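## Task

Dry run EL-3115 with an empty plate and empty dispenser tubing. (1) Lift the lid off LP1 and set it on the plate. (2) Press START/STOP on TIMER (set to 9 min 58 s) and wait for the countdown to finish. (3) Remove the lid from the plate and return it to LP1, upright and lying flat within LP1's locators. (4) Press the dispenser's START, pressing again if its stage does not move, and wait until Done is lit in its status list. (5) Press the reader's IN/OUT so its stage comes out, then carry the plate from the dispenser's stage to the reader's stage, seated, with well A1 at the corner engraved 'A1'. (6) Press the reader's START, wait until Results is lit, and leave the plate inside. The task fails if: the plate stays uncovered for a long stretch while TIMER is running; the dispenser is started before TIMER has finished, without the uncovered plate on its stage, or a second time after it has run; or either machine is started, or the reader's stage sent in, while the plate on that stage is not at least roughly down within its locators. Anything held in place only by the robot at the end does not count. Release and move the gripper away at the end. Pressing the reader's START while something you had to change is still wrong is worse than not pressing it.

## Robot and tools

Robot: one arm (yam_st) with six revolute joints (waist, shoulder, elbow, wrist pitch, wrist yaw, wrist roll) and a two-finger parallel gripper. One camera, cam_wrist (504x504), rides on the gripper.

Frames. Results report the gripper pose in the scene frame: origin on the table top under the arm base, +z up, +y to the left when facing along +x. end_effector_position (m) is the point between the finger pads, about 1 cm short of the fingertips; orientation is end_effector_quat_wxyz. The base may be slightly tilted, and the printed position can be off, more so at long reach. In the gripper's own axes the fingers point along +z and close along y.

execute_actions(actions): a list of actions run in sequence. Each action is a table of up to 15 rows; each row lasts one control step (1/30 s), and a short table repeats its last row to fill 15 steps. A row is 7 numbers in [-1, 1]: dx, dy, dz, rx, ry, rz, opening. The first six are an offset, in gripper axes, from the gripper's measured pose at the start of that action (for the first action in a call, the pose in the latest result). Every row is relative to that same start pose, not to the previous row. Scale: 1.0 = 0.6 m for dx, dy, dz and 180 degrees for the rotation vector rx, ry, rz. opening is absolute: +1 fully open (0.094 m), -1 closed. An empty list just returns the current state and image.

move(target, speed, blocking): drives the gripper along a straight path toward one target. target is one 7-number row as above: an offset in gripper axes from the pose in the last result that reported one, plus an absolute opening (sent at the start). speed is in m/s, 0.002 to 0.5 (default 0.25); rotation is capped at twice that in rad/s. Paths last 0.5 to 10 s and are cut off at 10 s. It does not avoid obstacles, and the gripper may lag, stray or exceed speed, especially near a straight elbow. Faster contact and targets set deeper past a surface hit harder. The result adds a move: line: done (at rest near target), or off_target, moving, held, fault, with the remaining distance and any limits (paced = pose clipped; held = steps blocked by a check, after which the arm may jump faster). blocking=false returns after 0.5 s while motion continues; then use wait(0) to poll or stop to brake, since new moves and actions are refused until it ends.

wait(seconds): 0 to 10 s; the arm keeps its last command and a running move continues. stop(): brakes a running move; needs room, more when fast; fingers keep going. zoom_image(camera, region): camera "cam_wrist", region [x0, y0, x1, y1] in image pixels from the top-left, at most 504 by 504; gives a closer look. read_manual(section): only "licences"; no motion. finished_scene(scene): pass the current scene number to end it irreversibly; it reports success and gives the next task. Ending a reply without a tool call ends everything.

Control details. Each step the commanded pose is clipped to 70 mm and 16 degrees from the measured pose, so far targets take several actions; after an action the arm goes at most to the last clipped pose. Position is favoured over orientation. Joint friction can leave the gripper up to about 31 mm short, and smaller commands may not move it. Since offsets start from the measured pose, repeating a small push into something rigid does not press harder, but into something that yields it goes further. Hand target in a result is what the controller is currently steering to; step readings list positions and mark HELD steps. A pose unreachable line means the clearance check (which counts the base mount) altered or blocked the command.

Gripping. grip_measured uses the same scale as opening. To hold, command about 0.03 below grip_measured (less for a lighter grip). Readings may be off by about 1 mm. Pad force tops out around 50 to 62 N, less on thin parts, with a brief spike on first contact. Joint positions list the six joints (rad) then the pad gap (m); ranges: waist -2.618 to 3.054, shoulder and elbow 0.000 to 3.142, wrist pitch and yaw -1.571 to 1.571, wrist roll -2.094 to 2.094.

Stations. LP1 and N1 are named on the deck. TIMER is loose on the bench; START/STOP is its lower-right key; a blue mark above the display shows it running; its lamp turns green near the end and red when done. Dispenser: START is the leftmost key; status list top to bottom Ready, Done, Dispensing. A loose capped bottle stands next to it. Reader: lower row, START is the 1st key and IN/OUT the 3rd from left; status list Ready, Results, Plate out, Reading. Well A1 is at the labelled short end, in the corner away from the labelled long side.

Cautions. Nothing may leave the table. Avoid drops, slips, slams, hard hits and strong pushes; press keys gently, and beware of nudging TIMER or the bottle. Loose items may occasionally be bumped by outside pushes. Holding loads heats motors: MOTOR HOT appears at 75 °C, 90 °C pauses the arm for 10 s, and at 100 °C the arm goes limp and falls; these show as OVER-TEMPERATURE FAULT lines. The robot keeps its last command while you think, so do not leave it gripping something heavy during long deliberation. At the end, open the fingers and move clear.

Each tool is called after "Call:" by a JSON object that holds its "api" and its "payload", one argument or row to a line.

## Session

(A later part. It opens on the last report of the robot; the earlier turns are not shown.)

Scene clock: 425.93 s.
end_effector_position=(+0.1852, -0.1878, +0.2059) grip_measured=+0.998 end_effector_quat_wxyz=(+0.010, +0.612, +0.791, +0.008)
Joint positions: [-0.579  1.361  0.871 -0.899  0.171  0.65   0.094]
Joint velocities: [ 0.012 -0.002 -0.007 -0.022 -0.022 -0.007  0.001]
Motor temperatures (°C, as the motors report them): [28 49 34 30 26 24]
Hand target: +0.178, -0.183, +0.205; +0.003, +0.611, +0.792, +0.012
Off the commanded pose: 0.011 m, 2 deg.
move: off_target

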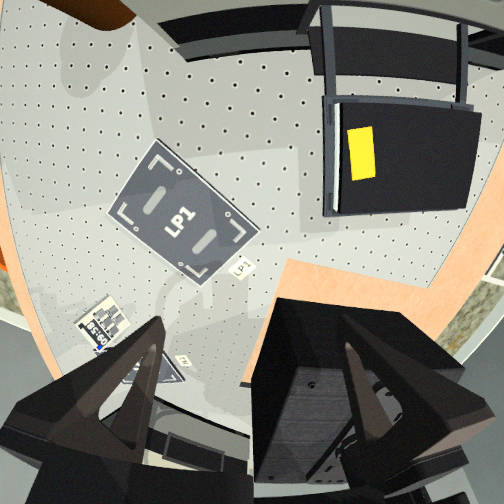

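Call:
{"api": "wait", "payload": {
  "seconds": 10
}}

Call:
{"api": "wait", "payload": {
  "seconds": 10
}}

Call:
{"api": "wait", "payload": {
  "seconds": 10
}}

Call:
{"api": "wait", "payload": {
  "seconds": 10
}}

Call:
{"api": "wait", "payload": {
  "seconds": 10
}}

Call:
{"api": "wait", "payload": {
  "seconds": 10
}}

Call:
{"api": "wait", "payload": {
  "seconds": 10
}}

Call:
{"api": "wait", "payload": {
  "seconds": 10
}}

Call:
{"api": "wait", "payload": {
  "seconds": 10
}}

Call:
{"api": "wait", "payload": {
  "seconds": 10
}}

Scene clock: 446.17 s.
end_effector_position=(+0.1853, -0.1876, +0.2059) grip_measured=+0.998 end_effector_quat_wxyz=(+0.010, +0.611, +0.792, +0.009)
Joint positions: [-0.579  1.361  0.871 -0.899  0.169  0.648  0.094]
Joint velocities: [-0.022 -0.002 -0.007 -0.007  0.007  0.037  0.001]
Motor temperatures (°C, as the motors report them): [27 45 34 29 26 24]
Hand target: +0.178, -0.183, +0.205; +0.003, +0.611, +0.792, +0.012
Off the commanded pose: 0.011 m, 2 deg.
wait: 10.00 s; at rest from the start

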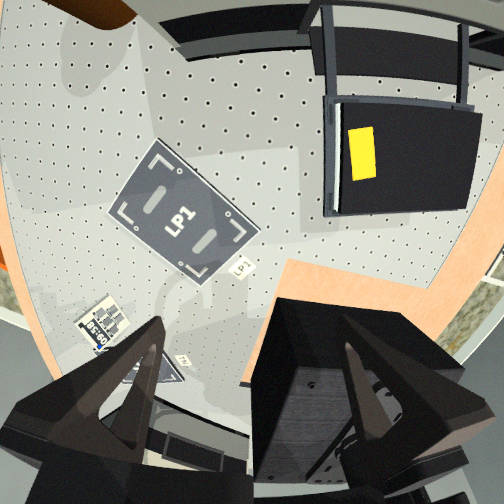

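Scene clock: 456.17 s.
end_effector_position=(+0.1853, -0.1876, +0.2059) grip_measured=+0.998 end_effector_quat_wxyz=(+0.010, +0.611, +0.792, +0.009)
Joint positions: [-0.579  1.361  0.871 -0.899  0.169  0.648  0.094]
Joint velocities: [ 0.002 -0.007 -0.002 -0.037 -0.051 -0.037  0.001]
Motor temperatures (°C, as the motors report them): [27 43 33 29 26 24]
Hand target: +0.178, -0.183, +0.205; +0.003, +0.611, +0.792, +0.012
Off the commanded pose: 0.011 m, 2 deg.
wait: 10.00 s; at rest by 0.17 s

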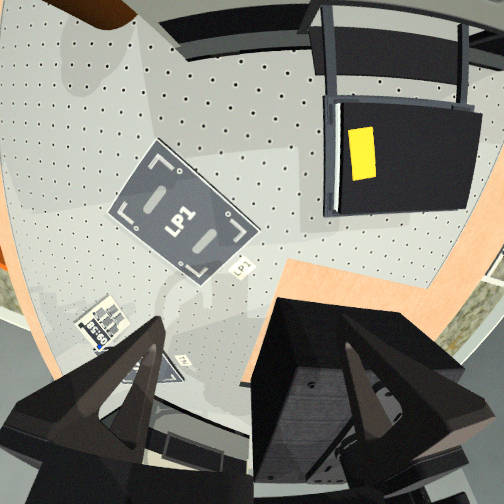

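Scene clock: 466.17 s.
end_effector_position=(+0.1853, -0.1876, +0.2059) grip_measured=+0.998 end_effector_quat_wxyz=(+0.010, +0.611, +0.792, +0.009)
Joint positions: [-0.579  1.361  0.871 -0.899  0.169  0.648  0.094]
Joint velocities: [-0.007 -0.002  0.002  0.022  0.066 -0.007 -0.001]
Motor temperatures (°C, as the motors report them): [27 42 33 29 26 24]
Hand target: +0.178, -0.183, +0.205; +0.003, +0.611, +0.792, +0.012
Off the commanded pose: 0.011 m, 2 deg.
wait: 10.00 s; at rest by 0.17 s

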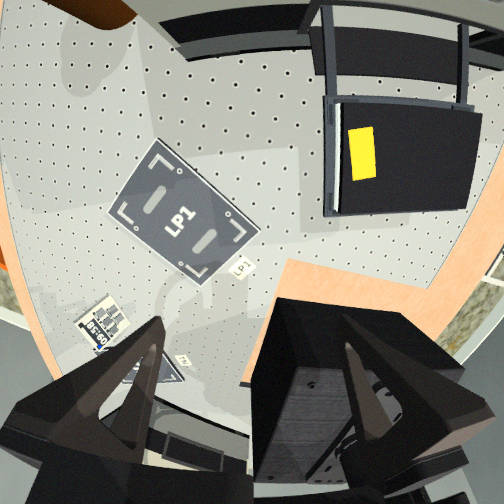

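Scene clock: 476.17 s.
end_effector_position=(+0.1853, -0.1876, +0.2059) grip_measured=+0.998 end_effector_quat_wxyz=(+0.010, +0.611, +0.792, +0.009)
Joint positions: [-0.579  1.361  0.871 -0.899  0.169  0.648  0.094]
Joint velocities: [ 0.012  0.012  0.012 -0.007 -0.066  0.022 -0.001]
Motor temperatures (°C, as the motors report them): [27 42 33 29 26 24]
Hand target: +0.178, -0.183, +0.205; +0.003, +0.611, +0.792, +0.012
Off the commanded pose: 0.011 m, 2 deg.
wait: 10.00 s; at rest by 0.17 s

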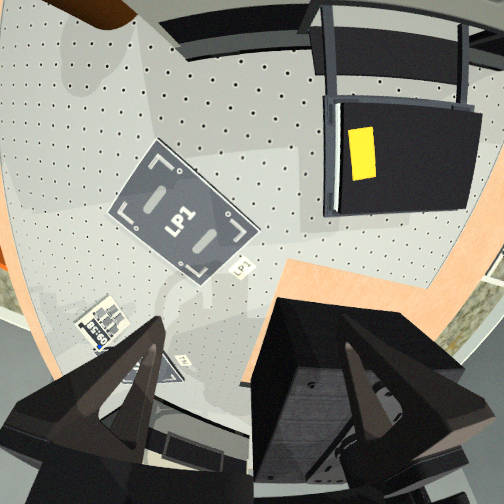

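Scene clock: 486.17 s.
end_effector_position=(+0.1853, -0.1876, +0.2059) grip_measured=+0.998 end_effector_quat_wxyz=(+0.010, +0.611, +0.792, +0.009)
Joint positions: [-0.579  1.361  0.871 -0.899  0.169  0.648  0.094]
Joint velocities: [ 0.002  0.017 -0.002 -0.022 -0.037 -0.022 -0.001]
Motor temperatures (°C, as the motors report them): [27 41 33 29 26 24]
Hand target: +0.178, -0.183, +0.205; +0.003, +0.611, +0.792, +0.012
Off the commanded pose: 0.011 m, 2 deg.
wait: 10.00 s; at rest by 0.17 s

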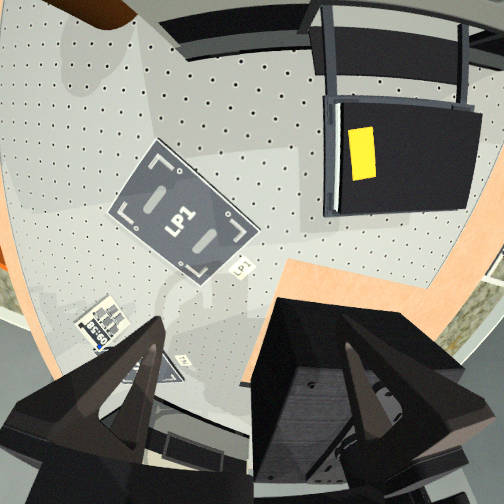

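Scene clock: 496.17 s.
end_effector_position=(+0.1853, -0.1876, +0.2059) grip_measured=+0.998 end_effector_quat_wxyz=(+0.010, +0.611, +0.792, +0.009)
Joint positions: [-0.579  1.361  0.871 -0.899  0.169  0.648  0.094]
Joint velocities: [-0.022  0.002  0.007  0.007 -0.037  0.022 -0.   ]
Motor temperatures (°C, as the motors report them): [27 41 33 29 26 24]
Hand target: +0.178, -0.183, +0.205; +0.003, +0.611, +0.792, +0.012
Off the commanded pose: 0.011 m, 2 deg.
wait: 10.00 s; at rest by 0.17 s

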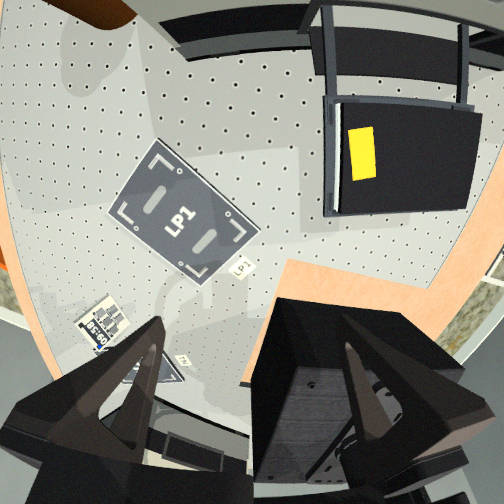

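Scene clock: 506.17 s.
end_effector_position=(+0.1853, -0.1876, +0.2059) grip_measured=+0.998 end_effector_quat_wxyz=(+0.010, +0.611, +0.792, +0.009)
Joint positions: [-0.579  1.361  0.871 -0.899  0.169  0.648  0.094]
Joint velocities: [ 0.002 -0.007 -0.017 -0.022 -0.051 -0.022  0.001]
Motor temperatures (°C, as the motors report them): [27 40 33 29 26 24]
Hand target: +0.178, -0.183, +0.205; +0.003, +0.611, +0.792, +0.012
Off the commanded pose: 0.011 m, 2 deg.
wait: 10.00 s; at rest by 0.17 s

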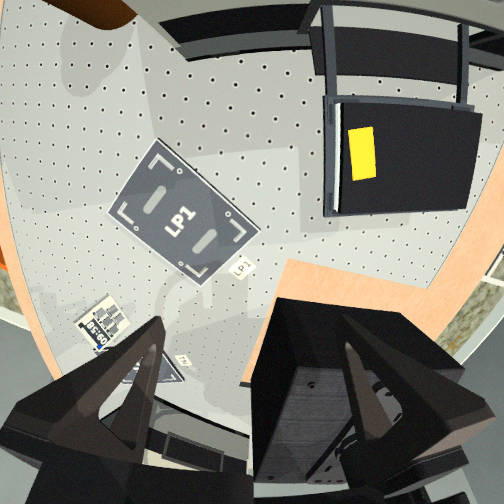

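Scene clock: 516.17 s.
end_effector_position=(+0.1853, -0.1876, +0.2059) grip_measured=+0.998 end_effector_quat_wxyz=(+0.010, +0.611, +0.792, +0.009)
Joint positions: [-0.579  1.361  0.871 -0.899  0.169  0.648  0.094]
Joint velocities: [-0.007 -0.007 -0.012 -0.066  0.022  0.007  0.   ]
Motor temperatures (°C, as the motors report them): [27 40 33 28 26 24]
Hand target: +0.178, -0.183, +0.205; +0.003, +0.611, +0.792, +0.012
Off the commanded pose: 0.011 m, 2 deg.
wait: 10.00 s; at rest by 0.17 s

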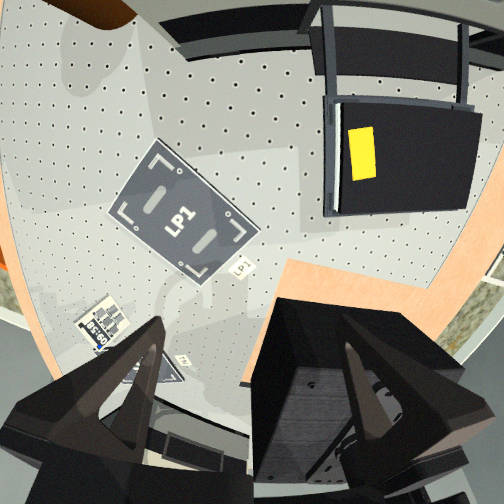

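Scene clock: 526.17 s.
end_effector_position=(+0.1853, -0.1876, +0.2059) grip_measured=+0.998 end_effector_quat_wxyz=(+0.010, +0.611, +0.792, +0.009)
Joint positions: [-0.579  1.361  0.871 -0.899  0.169  0.648  0.094]
Joint velocities: [-0.007 -0.017 -0.007  0.037 -0.022 -0.022 -0.001]
Motor temperatures (°C, as the motors report them): [27 40 33 28 26 24]
Hand target: +0.178, -0.183, +0.205; +0.003, +0.611, +0.792, +0.012
Off the commanded pose: 0.011 m, 2 deg.
wait: 10.00 s; at rest by 0.17 s

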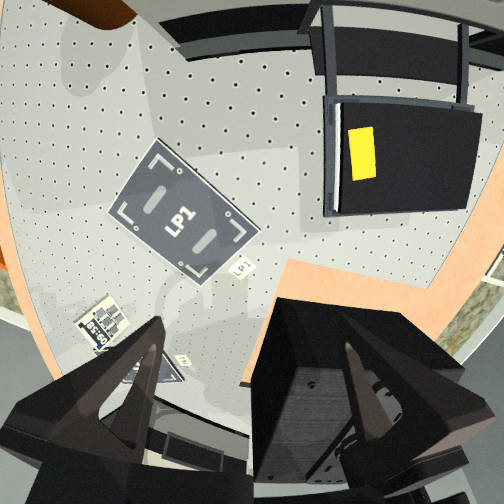

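Scene clock: 536.17 s.
end_effector_position=(+0.1853, -0.1876, +0.2059) grip_measured=+0.998 end_effector_quat_wxyz=(+0.010, +0.611, +0.792, +0.009)
Joint positions: [-0.579  1.361  0.871 -0.899  0.169  0.648  0.094]
Joint velocities: [-0.017 -0.022 -0.017 -0.051 -0.037  0.081  0.   ]
Motor temperatures (°C, as the motors report them): [27 40 33 28 26 24]
Hand target: +0.178, -0.183, +0.205; +0.003, +0.611, +0.792, +0.012
Off the commanded pose: 0.011 m, 2 deg.
wait: 10.00 s; at rest by 0.17 s

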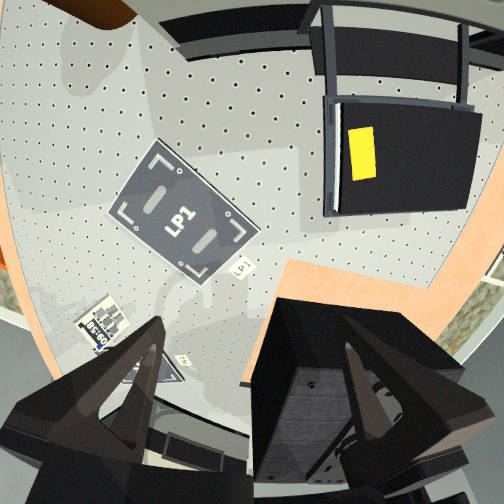

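Status: the timer started at about 411 s and should end at about 1010 s.

Poses to reuse:
- **Lid grasp on the plate:** (0.072, -0.2965, 0.110), quat (0.013, 0.987, 0.162, 0), grip 0.74.
- **LP1 place:** (0.279, -0.160, 0.030), quat (0.015, 0.259, 0.966, 0).
- **Plate well A1:** at the -x end, in the corner on the robot side.

Call:
{"api": "wait", "payload": {
  "seconds": 10
}}

Call:
{"api": "wait", "payload": {
  "seconds": 10
}}

Call:
{"api": "wait", "payload": {
  "seconds": 10
}}

Call:
{"api": "wait", "payload": {
  "seconds": 10
}}

Call:
{"api": "wait", "payload": {
  "seconds": 10
}}

Call:
{"api": "wait", "payload": {
  "seconds": 10
}}

Call:
{"api": "wait", "payload": {
  "seconds": 10
}}

Call:
{"api": "wait", "payload": {
  "seconds": 10
}}

Call:
{"api": "wait", "payload": {
  "seconds": 10
}}

Call:
{"api": "wait", "payload": {
  "seconds": 10
}}

Call:
{"api": "wait", "payload": {
  "seconds": 10
}}

Call:
{"api": "wait", "payload": {
  "seconds": 10
}}

Scene clock: 554.77 s.
end_effector_position=(+0.1853, -0.1876, +0.2059) grip_measured=+0.998 end_effector_quat_wxyz=(+0.010, +0.611, +0.792, +0.009)
Joint positions: [-0.579  1.361  0.871 -0.899  0.169  0.648  0.094]
Joint velocities: [-0.002 -0.002  0.007  0.007 -0.081 -0.007  0.   ]
Motor temperatures (°C, as the motors report them): [27 39 33 28 26 24]
Hand target: +0.178, -0.183, +0.205; +0.003, +0.611, +0.792, +0.012
Off the commanded pose: 0.011 m, 2 deg.
wait: 10.00 s; at rest from the start

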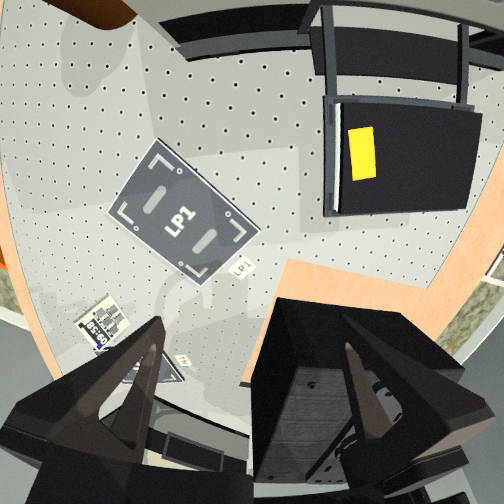

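Scene clock: 564.77 s.
end_effector_position=(+0.1853, -0.1876, +0.2059) grip_measured=+0.998 end_effector_quat_wxyz=(+0.010, +0.611, +0.792, +0.009)
Joint positions: [-0.579  1.361  0.871 -0.899  0.169  0.648  0.094]
Joint velocities: [-0.007 -0.002 -0.017  0.022 -0.007 -0.007 -0.   ]
Motor temperatures (°C, as the motors report them): [27 39 33 28 26 24]
Hand target: +0.178, -0.183, +0.205; +0.003, +0.611, +0.792, +0.012
Off the commanded pose: 0.011 m, 2 deg.
wait: 10.00 s; at rest by 0.17 s

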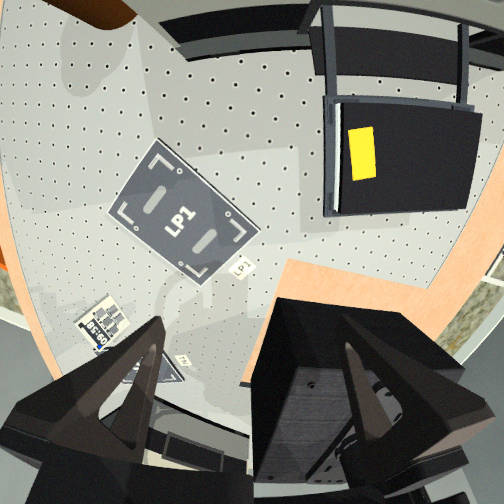

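Scene clock: 574.77 s.
end_effector_position=(+0.1853, -0.1876, +0.2059) grip_measured=+0.998 end_effector_quat_wxyz=(+0.010, +0.611, +0.792, +0.009)
Joint positions: [-0.579  1.361  0.871 -0.899  0.169  0.648  0.094]
Joint velocities: [-0.022  0.007 -0.002 -0.066 -0.066 -0.037 -0.   ]
Motor temperatures (°C, as the motors report them): [27 39 33 28 26 24]
Hand target: +0.178, -0.183, +0.205; +0.003, +0.611, +0.792, +0.012
Off the commanded pose: 0.011 m, 2 deg.
wait: 10.00 s; at rest by 0.17 s

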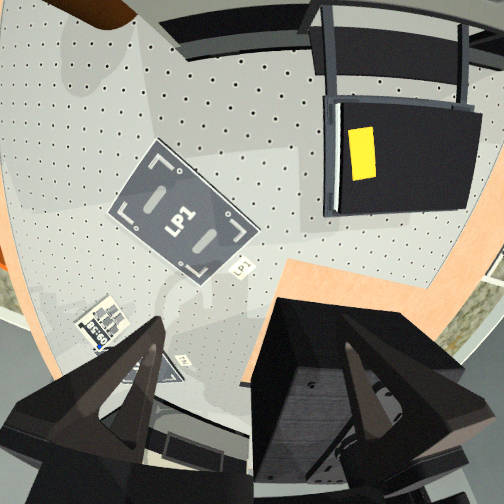

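Scene clock: 584.77 s.
end_effector_position=(+0.1853, -0.1876, +0.2059) grip_measured=+0.998 end_effector_quat_wxyz=(+0.010, +0.611, +0.792, +0.009)
Joint positions: [-0.579  1.361  0.871 -0.899  0.169  0.648  0.094]
Joint velocities: [ 0.037  0.002  0.022 -0.051 -0.007 -0.066  0.   ]
Motor temperatures (°C, as the motors report them): [27 39 34 28 26 24]
Hand target: +0.178, -0.183, +0.205; +0.003, +0.611, +0.792, +0.012
Off the commanded pose: 0.011 m, 2 deg.
wait: 10.00 s; at rest by 0.17 s

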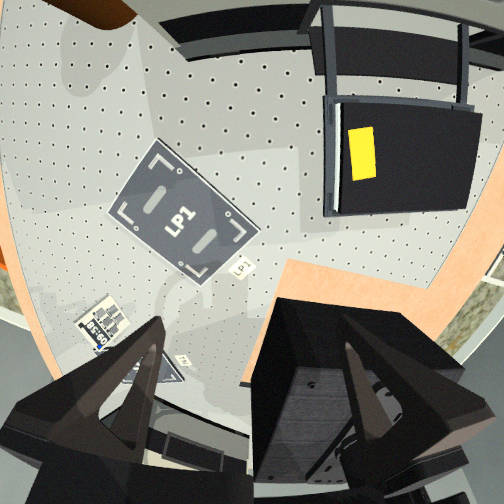

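Scene clock: 594.77 s.
end_effector_position=(+0.1853, -0.1876, +0.2059) grip_measured=+0.998 end_effector_quat_wxyz=(+0.010, +0.611, +0.792, +0.009)
Joint positions: [-0.579  1.361  0.871 -0.899  0.169  0.648  0.094]
Joint velocities: [ 0.002 -0.012 -0.017 -0.066 -0.051  0.081 -0.001]
Motor temperatures (°C, as the motors report them): [27 39 34 28 26 24]
Hand target: +0.178, -0.183, +0.205; +0.003, +0.611, +0.792, +0.012
Off the commanded pose: 0.011 m, 2 deg.
wait: 10.00 s; at rest by 0.17 s

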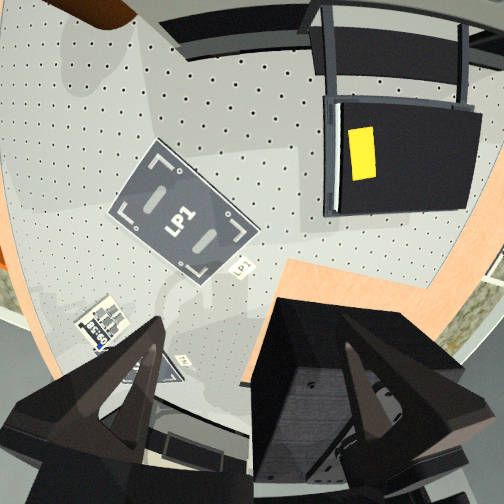

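Scene clock: 604.77 s.
end_effector_position=(+0.1853, -0.1876, +0.2059) grip_measured=+0.998 end_effector_quat_wxyz=(+0.010, +0.611, +0.792, +0.009)
Joint positions: [-0.579  1.361  0.871 -0.899  0.169  0.648  0.094]
Joint velocities: [-0.002  0.012  0.002 -0.022  0.007 -0.007 -0.001]
Motor temperatures (°C, as the motors report them): [27 39 34 28 26 24]
Hand target: +0.178, -0.183, +0.205; +0.003, +0.611, +0.792, +0.012
Off the commanded pose: 0.011 m, 2 deg.
wait: 10.00 s; at rest by 0.17 s

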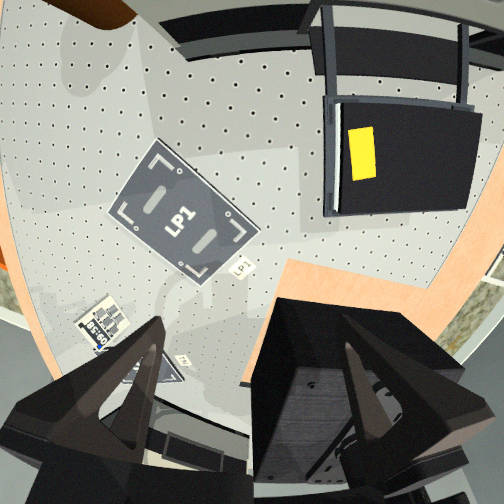

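Scene clock: 614.77 s.
end_effector_position=(+0.1853, -0.1876, +0.2059) grip_measured=+0.998 end_effector_quat_wxyz=(+0.010, +0.611, +0.792, +0.009)
Joint positions: [-0.579  1.361  0.871 -0.899  0.169  0.648  0.094]
Joint velocities: [-0.022  0.017 -0.007  0.022 -0.007 -0.11  -0.001]
Motor temperatures (°C, as the motors report them): [27 39 34 28 26 24]
Hand target: +0.178, -0.183, +0.205; +0.003, +0.611, +0.792, +0.012
Off the commanded pose: 0.011 m, 2 deg.
wait: 10.00 s; at rest by 0.17 s

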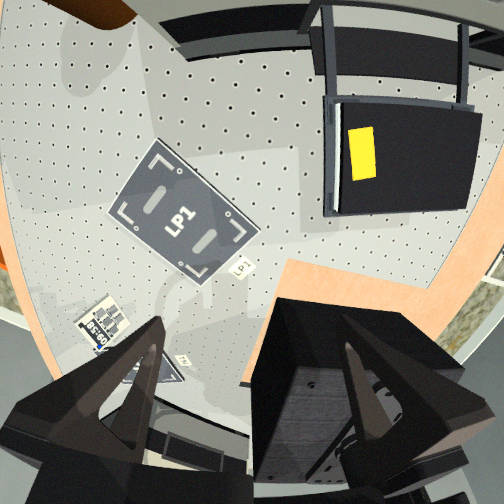

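Scene clock: 624.77 s.
end_effector_position=(+0.1853, -0.1876, +0.2059) grip_measured=+0.998 end_effector_quat_wxyz=(+0.010, +0.611, +0.792, +0.009)
Joint positions: [-0.579  1.361  0.871 -0.899  0.169  0.648  0.094]
Joint velocities: [ 0.017 -0.007  0.002 -0.051  0.007  0.037 -0.   ]
Motor temperatures (°C, as the motors report them): [27 39 34 28 26 24]
Hand target: +0.178, -0.183, +0.205; +0.003, +0.611, +0.792, +0.012
Off the commanded pose: 0.011 m, 2 deg.
wait: 10.00 s; at rest by 0.17 s

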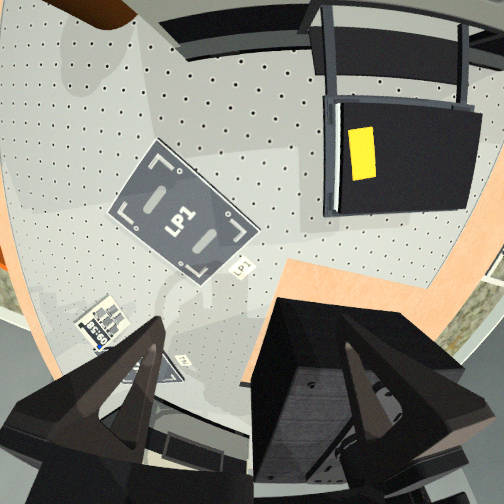

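Scene clock: 634.77 s.
end_effector_position=(+0.1853, -0.1876, +0.2059) grip_measured=+0.998 end_effector_quat_wxyz=(+0.010, +0.611, +0.792, +0.009)
Joint positions: [-0.579  1.361  0.871 -0.899  0.169  0.648  0.094]
Joint velocities: [ 0.012  0.012 -0.002  0.022 -0.022  0.022  0.001]
Motor temperatures (°C, as the motors report them): [27 39 34 28 26 24]
Hand target: +0.178, -0.183, +0.205; +0.003, +0.611, +0.792, +0.012
Off the commanded pose: 0.011 m, 2 deg.
wait: 10.00 s; at rest by 0.17 s

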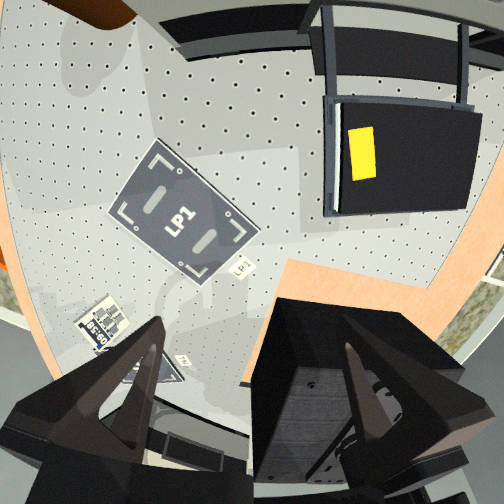

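Scene clock: 644.77 s.
end_effector_position=(+0.1853, -0.1876, +0.2059) grip_measured=+0.998 end_effector_quat_wxyz=(+0.010, +0.611, +0.792, +0.009)
Joint positions: [-0.579  1.361  0.871 -0.899  0.169  0.648  0.094]
Joint velocities: [ 0.012  0.017 -0.007 -0.007 -0.022 -0.066 -0.   ]
Motor temperatures (°C, as the motors report them): [27 39 34 28 26 24]
Hand target: +0.178, -0.183, +0.205; +0.003, +0.611, +0.792, +0.012
Off the commanded pose: 0.011 m, 2 deg.
wait: 10.00 s; at rest by 0.17 s

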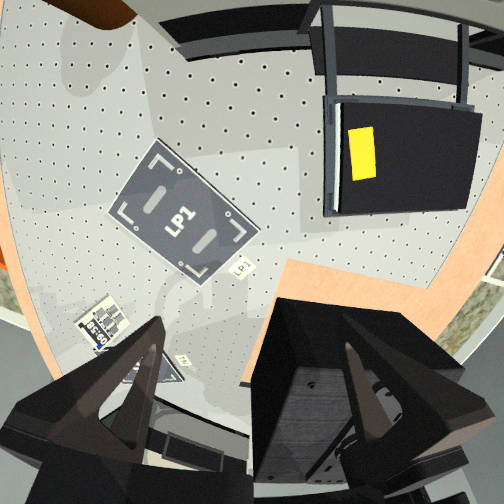

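Scene clock: 654.77 s.
end_effector_position=(+0.1853, -0.1876, +0.2059) grip_measured=+0.998 end_effector_quat_wxyz=(+0.010, +0.611, +0.792, +0.009)
Joint positions: [-0.579  1.361  0.871 -0.899  0.169  0.648  0.094]
Joint velocities: [ 0.002  0.012 -0.017  0.022 -0.066 -0.066 -0.   ]
Motor temperatures (°C, as the motors report them): [27 39 34 28 26 24]
Hand target: +0.178, -0.183, +0.205; +0.003, +0.611, +0.792, +0.012
Off the commanded pose: 0.011 m, 2 deg.
wait: 10.00 s; at rest by 0.17 s

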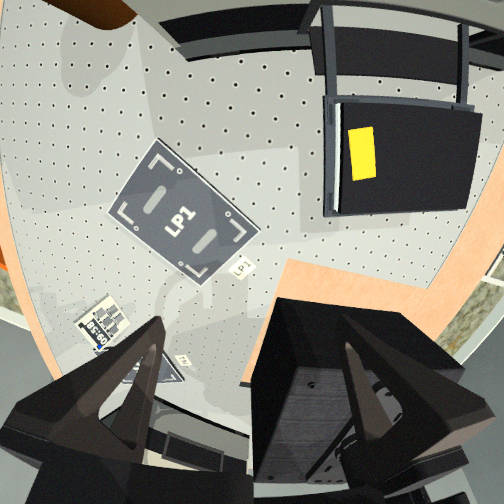

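Scene clock: 664.77 s.
end_effector_position=(+0.1853, -0.1876, +0.2059) grip_measured=+0.998 end_effector_quat_wxyz=(+0.010, +0.611, +0.792, +0.009)
Joint positions: [-0.579  1.361  0.871 -0.899  0.169  0.648  0.094]
Joint velocities: [ 0.007  0.002 -0.007  0.037 -0.022  0.007  0.001]
Motor temperatures (°C, as the motors report them): [27 39 34 28 26 24]
Hand target: +0.178, -0.183, +0.205; +0.003, +0.611, +0.792, +0.012
Off the commanded pose: 0.011 m, 2 deg.
wait: 10.00 s; at rest by 0.17 s

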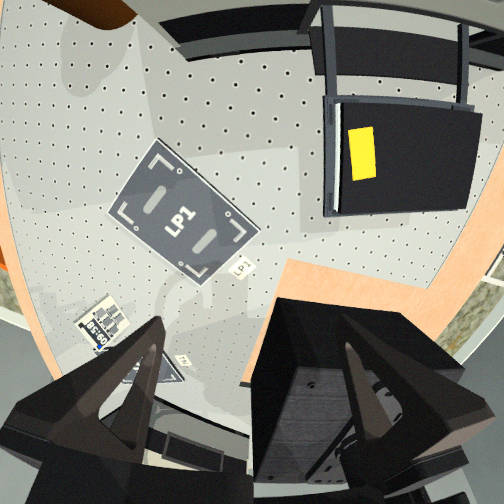

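Call:
{"api": "wait", "payload": {
  "seconds": 10
}}

Call:
{"api": "wait", "payload": {
  "seconds": 10
}}

Call:
{"api": "wait", "payload": {
  "seconds": 10
}}

Call:
{"api": "wait", "payload": {
  "seconds": 10
}}

Call:
{"api": "wait", "payload": {
  "seconds": 10
}}

Call:
{"api": "wait", "payload": {
  "seconds": 10
}}

Call:
{"api": "wait", "payload": {
  "seconds": 10
}}

Call:
{"api": "wait", "payload": {
  "seconds": 10
}}

Call:
{"api": "wait", "payload": {
  "seconds": 10
}}

Call:
{"api": "wait", "payload": {
  "seconds": 10
}}

Call:
{"api": "wait", "payload": {
  "seconds": 10
}}

Call:
{"api": "wait", "payload": {
  "seconds": 10
}}

Scene clock: 681.83 s.
end_effector_position=(+0.1853, -0.1876, +0.2059) grip_measured=+0.998 end_effector_quat_wxyz=(+0.010, +0.611, +0.792, +0.009)
Joint positions: [-0.579  1.361  0.871 -0.899  0.169  0.648  0.094]
Joint velocities: [ 0.022 -0.002  0.002 -0.037 -0.022  0.037 -0.001]
Motor temperatures (°C, as the motors report them): [27 40 34 27 26 24]
Hand target: +0.178, -0.183, +0.205; +0.003, +0.611, +0.792, +0.012
Off the commanded pose: 0.011 m, 2 deg.
wait: 10.00 s; at rest from the start

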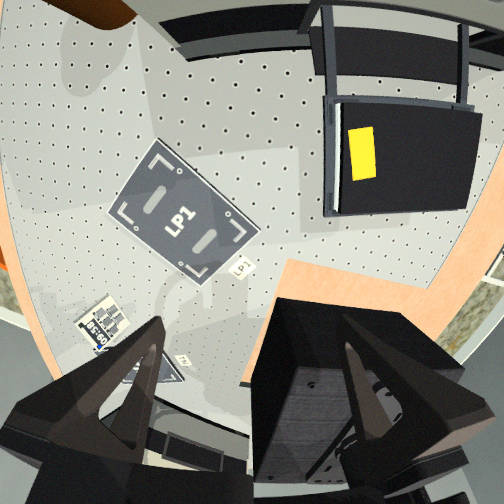

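Scene clock: 691.83 s.
end_effector_position=(+0.1853, -0.1876, +0.2059) grip_measured=+0.998 end_effector_quat_wxyz=(+0.010, +0.611, +0.792, +0.009)
Joint positions: [-0.579  1.361  0.871 -0.899  0.169  0.648  0.094]
Joint velocities: [ 0.022  0.017  0.012 -0.037 -0.022 -0.037  0.   ]
Motor temperatures (°C, as the motors report them): [27 40 34 27 26 24]
Hand target: +0.178, -0.183, +0.205; +0.003, +0.611, +0.792, +0.012
Off the commanded pose: 0.011 m, 2 deg.
wait: 10.00 s; at rest by 0.17 s

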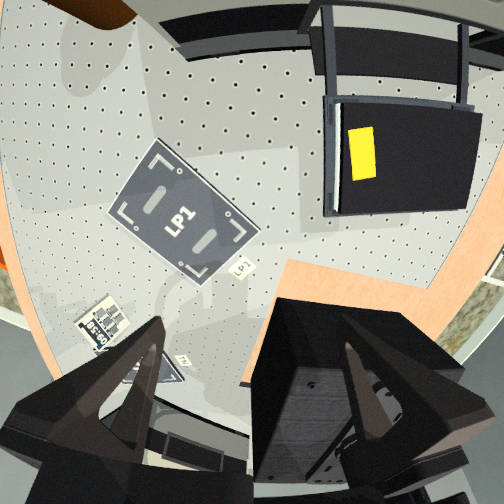

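Scene clock: 701.83 s.
end_effector_position=(+0.1853, -0.1876, +0.2059) grip_measured=+0.998 end_effector_quat_wxyz=(+0.010, +0.611, +0.792, +0.009)
Joint positions: [-0.579  1.361  0.871 -0.899  0.169  0.648  0.094]
Joint velocities: [-0.007 -0.002  0.007 -0.037  0.022 -0.037 -0.   ]
Motor temperatures (°C, as the motors report them): [27 40 34 27 26 24]
Hand target: +0.178, -0.183, +0.205; +0.003, +0.611, +0.792, +0.012
Off the commanded pose: 0.011 m, 2 deg.
wait: 10.00 s; at rest by 0.17 s

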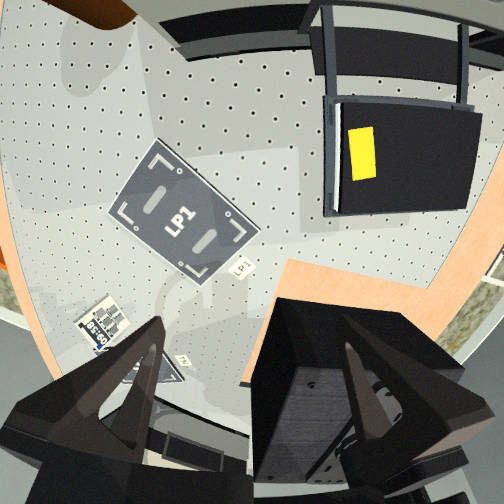

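Scene clock: 711.83 s.
end_effector_position=(+0.1853, -0.1876, +0.2059) grip_measured=+0.998 end_effector_quat_wxyz=(+0.010, +0.611, +0.792, +0.009)
Joint positions: [-0.579  1.361  0.871 -0.899  0.169  0.648  0.094]
Joint velocities: [-0.012 -0.002  0.007 -0.022  0.022 -0.007  0.   ]
Motor temperatures (°C, as the motors report them): [27 40 34 27 26 24]
Hand target: +0.178, -0.183, +0.205; +0.003, +0.611, +0.792, +0.012
Off the commanded pose: 0.011 m, 2 deg.
wait: 10.00 s; at rest by 0.17 s

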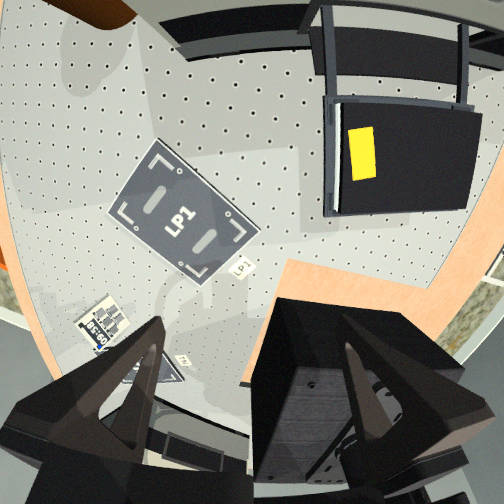

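Scene clock: 721.83 s.
end_effector_position=(+0.1853, -0.1876, +0.2059) grip_measured=+0.998 end_effector_quat_wxyz=(+0.010, +0.611, +0.792, +0.009)
Joint positions: [-0.579  1.361  0.871 -0.899  0.169  0.648  0.094]
Joint velocities: [ 0.002 -0.012 -0.027  0.007  0.051  0.022  0.001]
Motor temperatures (°C, as the motors report them): [27 40 34 27 26 24]
Hand target: +0.178, -0.183, +0.205; +0.003, +0.611, +0.792, +0.012
Off the commanded pose: 0.011 m, 2 deg.
wait: 10.00 s; at rest by 0.17 s

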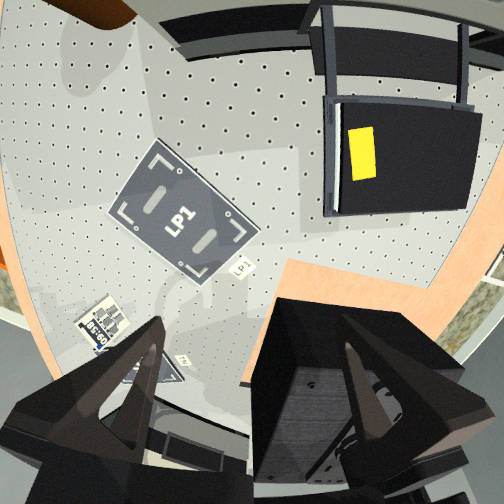

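Scene clock: 731.83 s.
end_effector_position=(+0.1853, -0.1876, +0.2059) grip_measured=+0.998 end_effector_quat_wxyz=(+0.010, +0.611, +0.792, +0.009)
Joint positions: [-0.579  1.361  0.871 -0.899  0.169  0.648  0.094]
Joint velocities: [ 0.002  0.012  0.002 -0.037  0.007 -0.183  0.   ]
Motor temperatures (°C, as the motors report them): [27 40 34 27 26 24]
Hand target: +0.178, -0.183, +0.205; +0.003, +0.611, +0.792, +0.012
Off the commanded pose: 0.011 m, 2 deg.
wait: 10.00 s; at rest by 0.17 s

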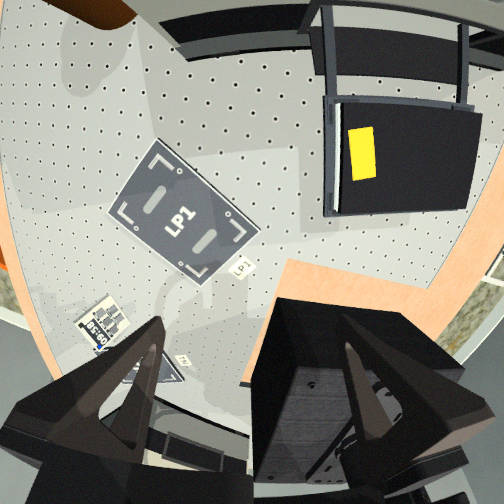

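Scene clock: 741.83 s.
end_effector_position=(+0.1853, -0.1876, +0.2059) grip_measured=+0.998 end_effector_quat_wxyz=(+0.010, +0.611, +0.792, +0.009)
Joint positions: [-0.579  1.361  0.871 -0.899  0.169  0.648  0.094]
Joint velocities: [-0.012  0.007 -0.017 -0.022 -0.051  0.037  0.001]
Motor temperatures (°C, as the motors report them): [27 40 34 27 26 24]
Hand target: +0.178, -0.183, +0.205; +0.003, +0.611, +0.792, +0.012
Off the commanded pose: 0.011 m, 2 deg.
wait: 10.00 s; at rest by 0.17 s

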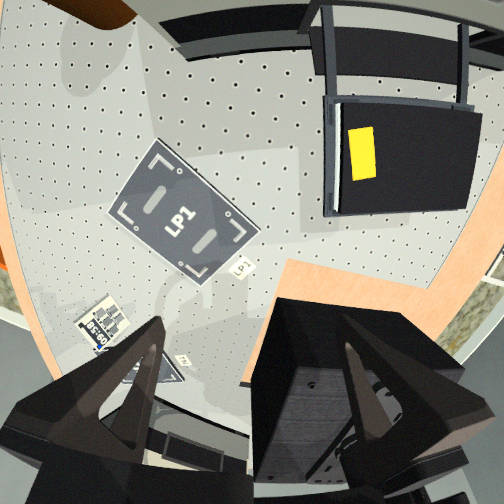

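Scene clock: 751.83 s.
end_effector_position=(+0.1853, -0.1876, +0.2059) grip_measured=+0.998 end_effector_quat_wxyz=(+0.010, +0.611, +0.792, +0.009)
Joint positions: [-0.579  1.361  0.871 -0.899  0.169  0.648  0.094]
Joint velocities: [-0.007 -0.022  0.002 -0.007 -0.022  0.007  0.001]
Motor temperatures (°C, as the motors report them): [27 40 34 27 26 24]
Hand target: +0.178, -0.183, +0.205; +0.003, +0.611, +0.792, +0.012
Off the commanded pose: 0.011 m, 2 deg.
wait: 10.00 s; at rest by 0.17 s

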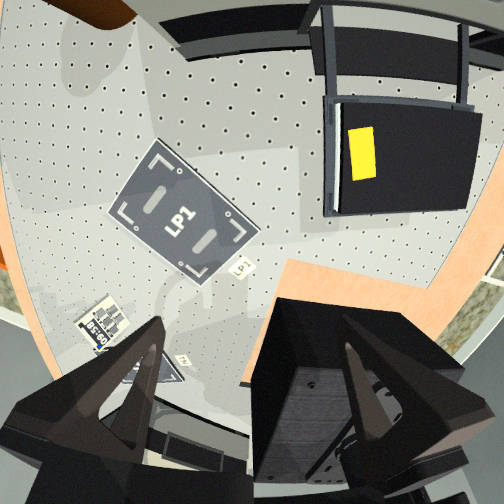

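Scene clock: 761.83 s.
end_effector_position=(+0.1853, -0.1876, +0.2059) grip_measured=+0.998 end_effector_quat_wxyz=(+0.010, +0.611, +0.792, +0.009)
Joint positions: [-0.579  1.361  0.871 -0.899  0.169  0.648  0.094]
Joint velocities: [-0.002  0.002  0.012 -0.066  0.037 -0.037 -0.   ]
Motor temperatures (°C, as the motors report them): [27 40 34 27 26 24]
Hand target: +0.178, -0.183, +0.205; +0.003, +0.611, +0.792, +0.012
Off the commanded pose: 0.011 m, 2 deg.
wait: 10.00 s; at rest by 0.17 s

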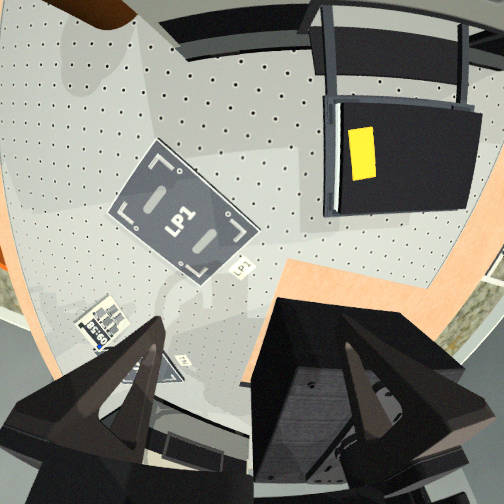

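Scene clock: 771.83 s.
end_effector_position=(+0.1853, -0.1876, +0.2059) grip_measured=+0.998 end_effector_quat_wxyz=(+0.010, +0.611, +0.792, +0.009)
Joint positions: [-0.579  1.361  0.871 -0.899  0.169  0.648  0.094]
Joint velocities: [ 0.012  0.007 -0.002 -0.022 -0.037 -0.007 -0.   ]
Motor temperatures (°C, as the motors report them): [27 40 34 27 26 24]
Hand target: +0.178, -0.183, +0.205; +0.003, +0.611, +0.792, +0.012
Off the commanded pose: 0.011 m, 2 deg.
wait: 10.00 s; at rest by 0.17 s

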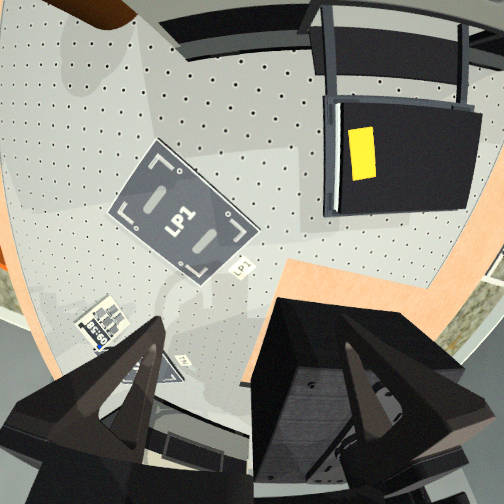

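Scene clock: 781.83 s.
end_effector_position=(+0.1853, -0.1876, +0.2059) grip_measured=+0.998 end_effector_quat_wxyz=(+0.010, +0.611, +0.792, +0.009)
Joint positions: [-0.579  1.361  0.871 -0.899  0.169  0.648  0.094]
Joint velocities: [-0.007 -0.002  0.007 -0.037 -0.022 -0.022  0.001]
Motor temperatures (°C, as the motors report them): [27 40 34 27 26 24]
Hand target: +0.178, -0.183, +0.205; +0.003, +0.611, +0.792, +0.012
Off the commanded pose: 0.011 m, 2 deg.
wait: 10.00 s; at rest by 0.17 s

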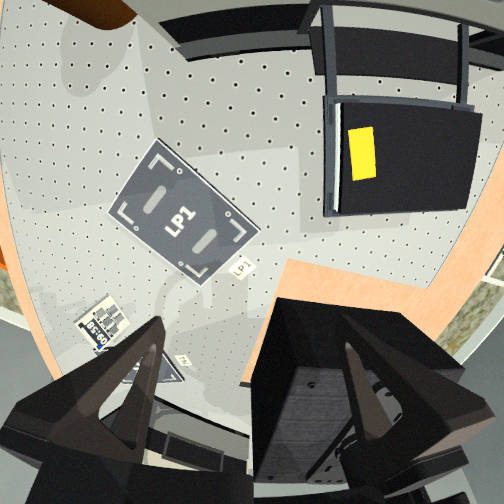

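Scene clock: 791.83 s.
end_effector_position=(+0.1853, -0.1876, +0.2059) grip_measured=+0.998 end_effector_quat_wxyz=(+0.010, +0.611, +0.792, +0.009)
Joint positions: [-0.579  1.361  0.871 -0.899  0.169  0.648  0.094]
Joint velocities: [-0.012  0.002 -0.007 -0.051 -0.037  0.022 -0.   ]
Motor temperatures (°C, as the motors report them): [27 40 34 27 26 24]
Hand target: +0.178, -0.183, +0.205; +0.003, +0.611, +0.792, +0.012
Off the commanded pose: 0.011 m, 2 deg.
wait: 10.00 s; at rest by 0.17 s

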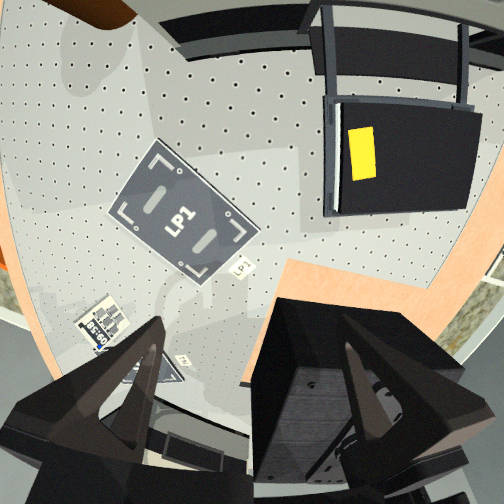

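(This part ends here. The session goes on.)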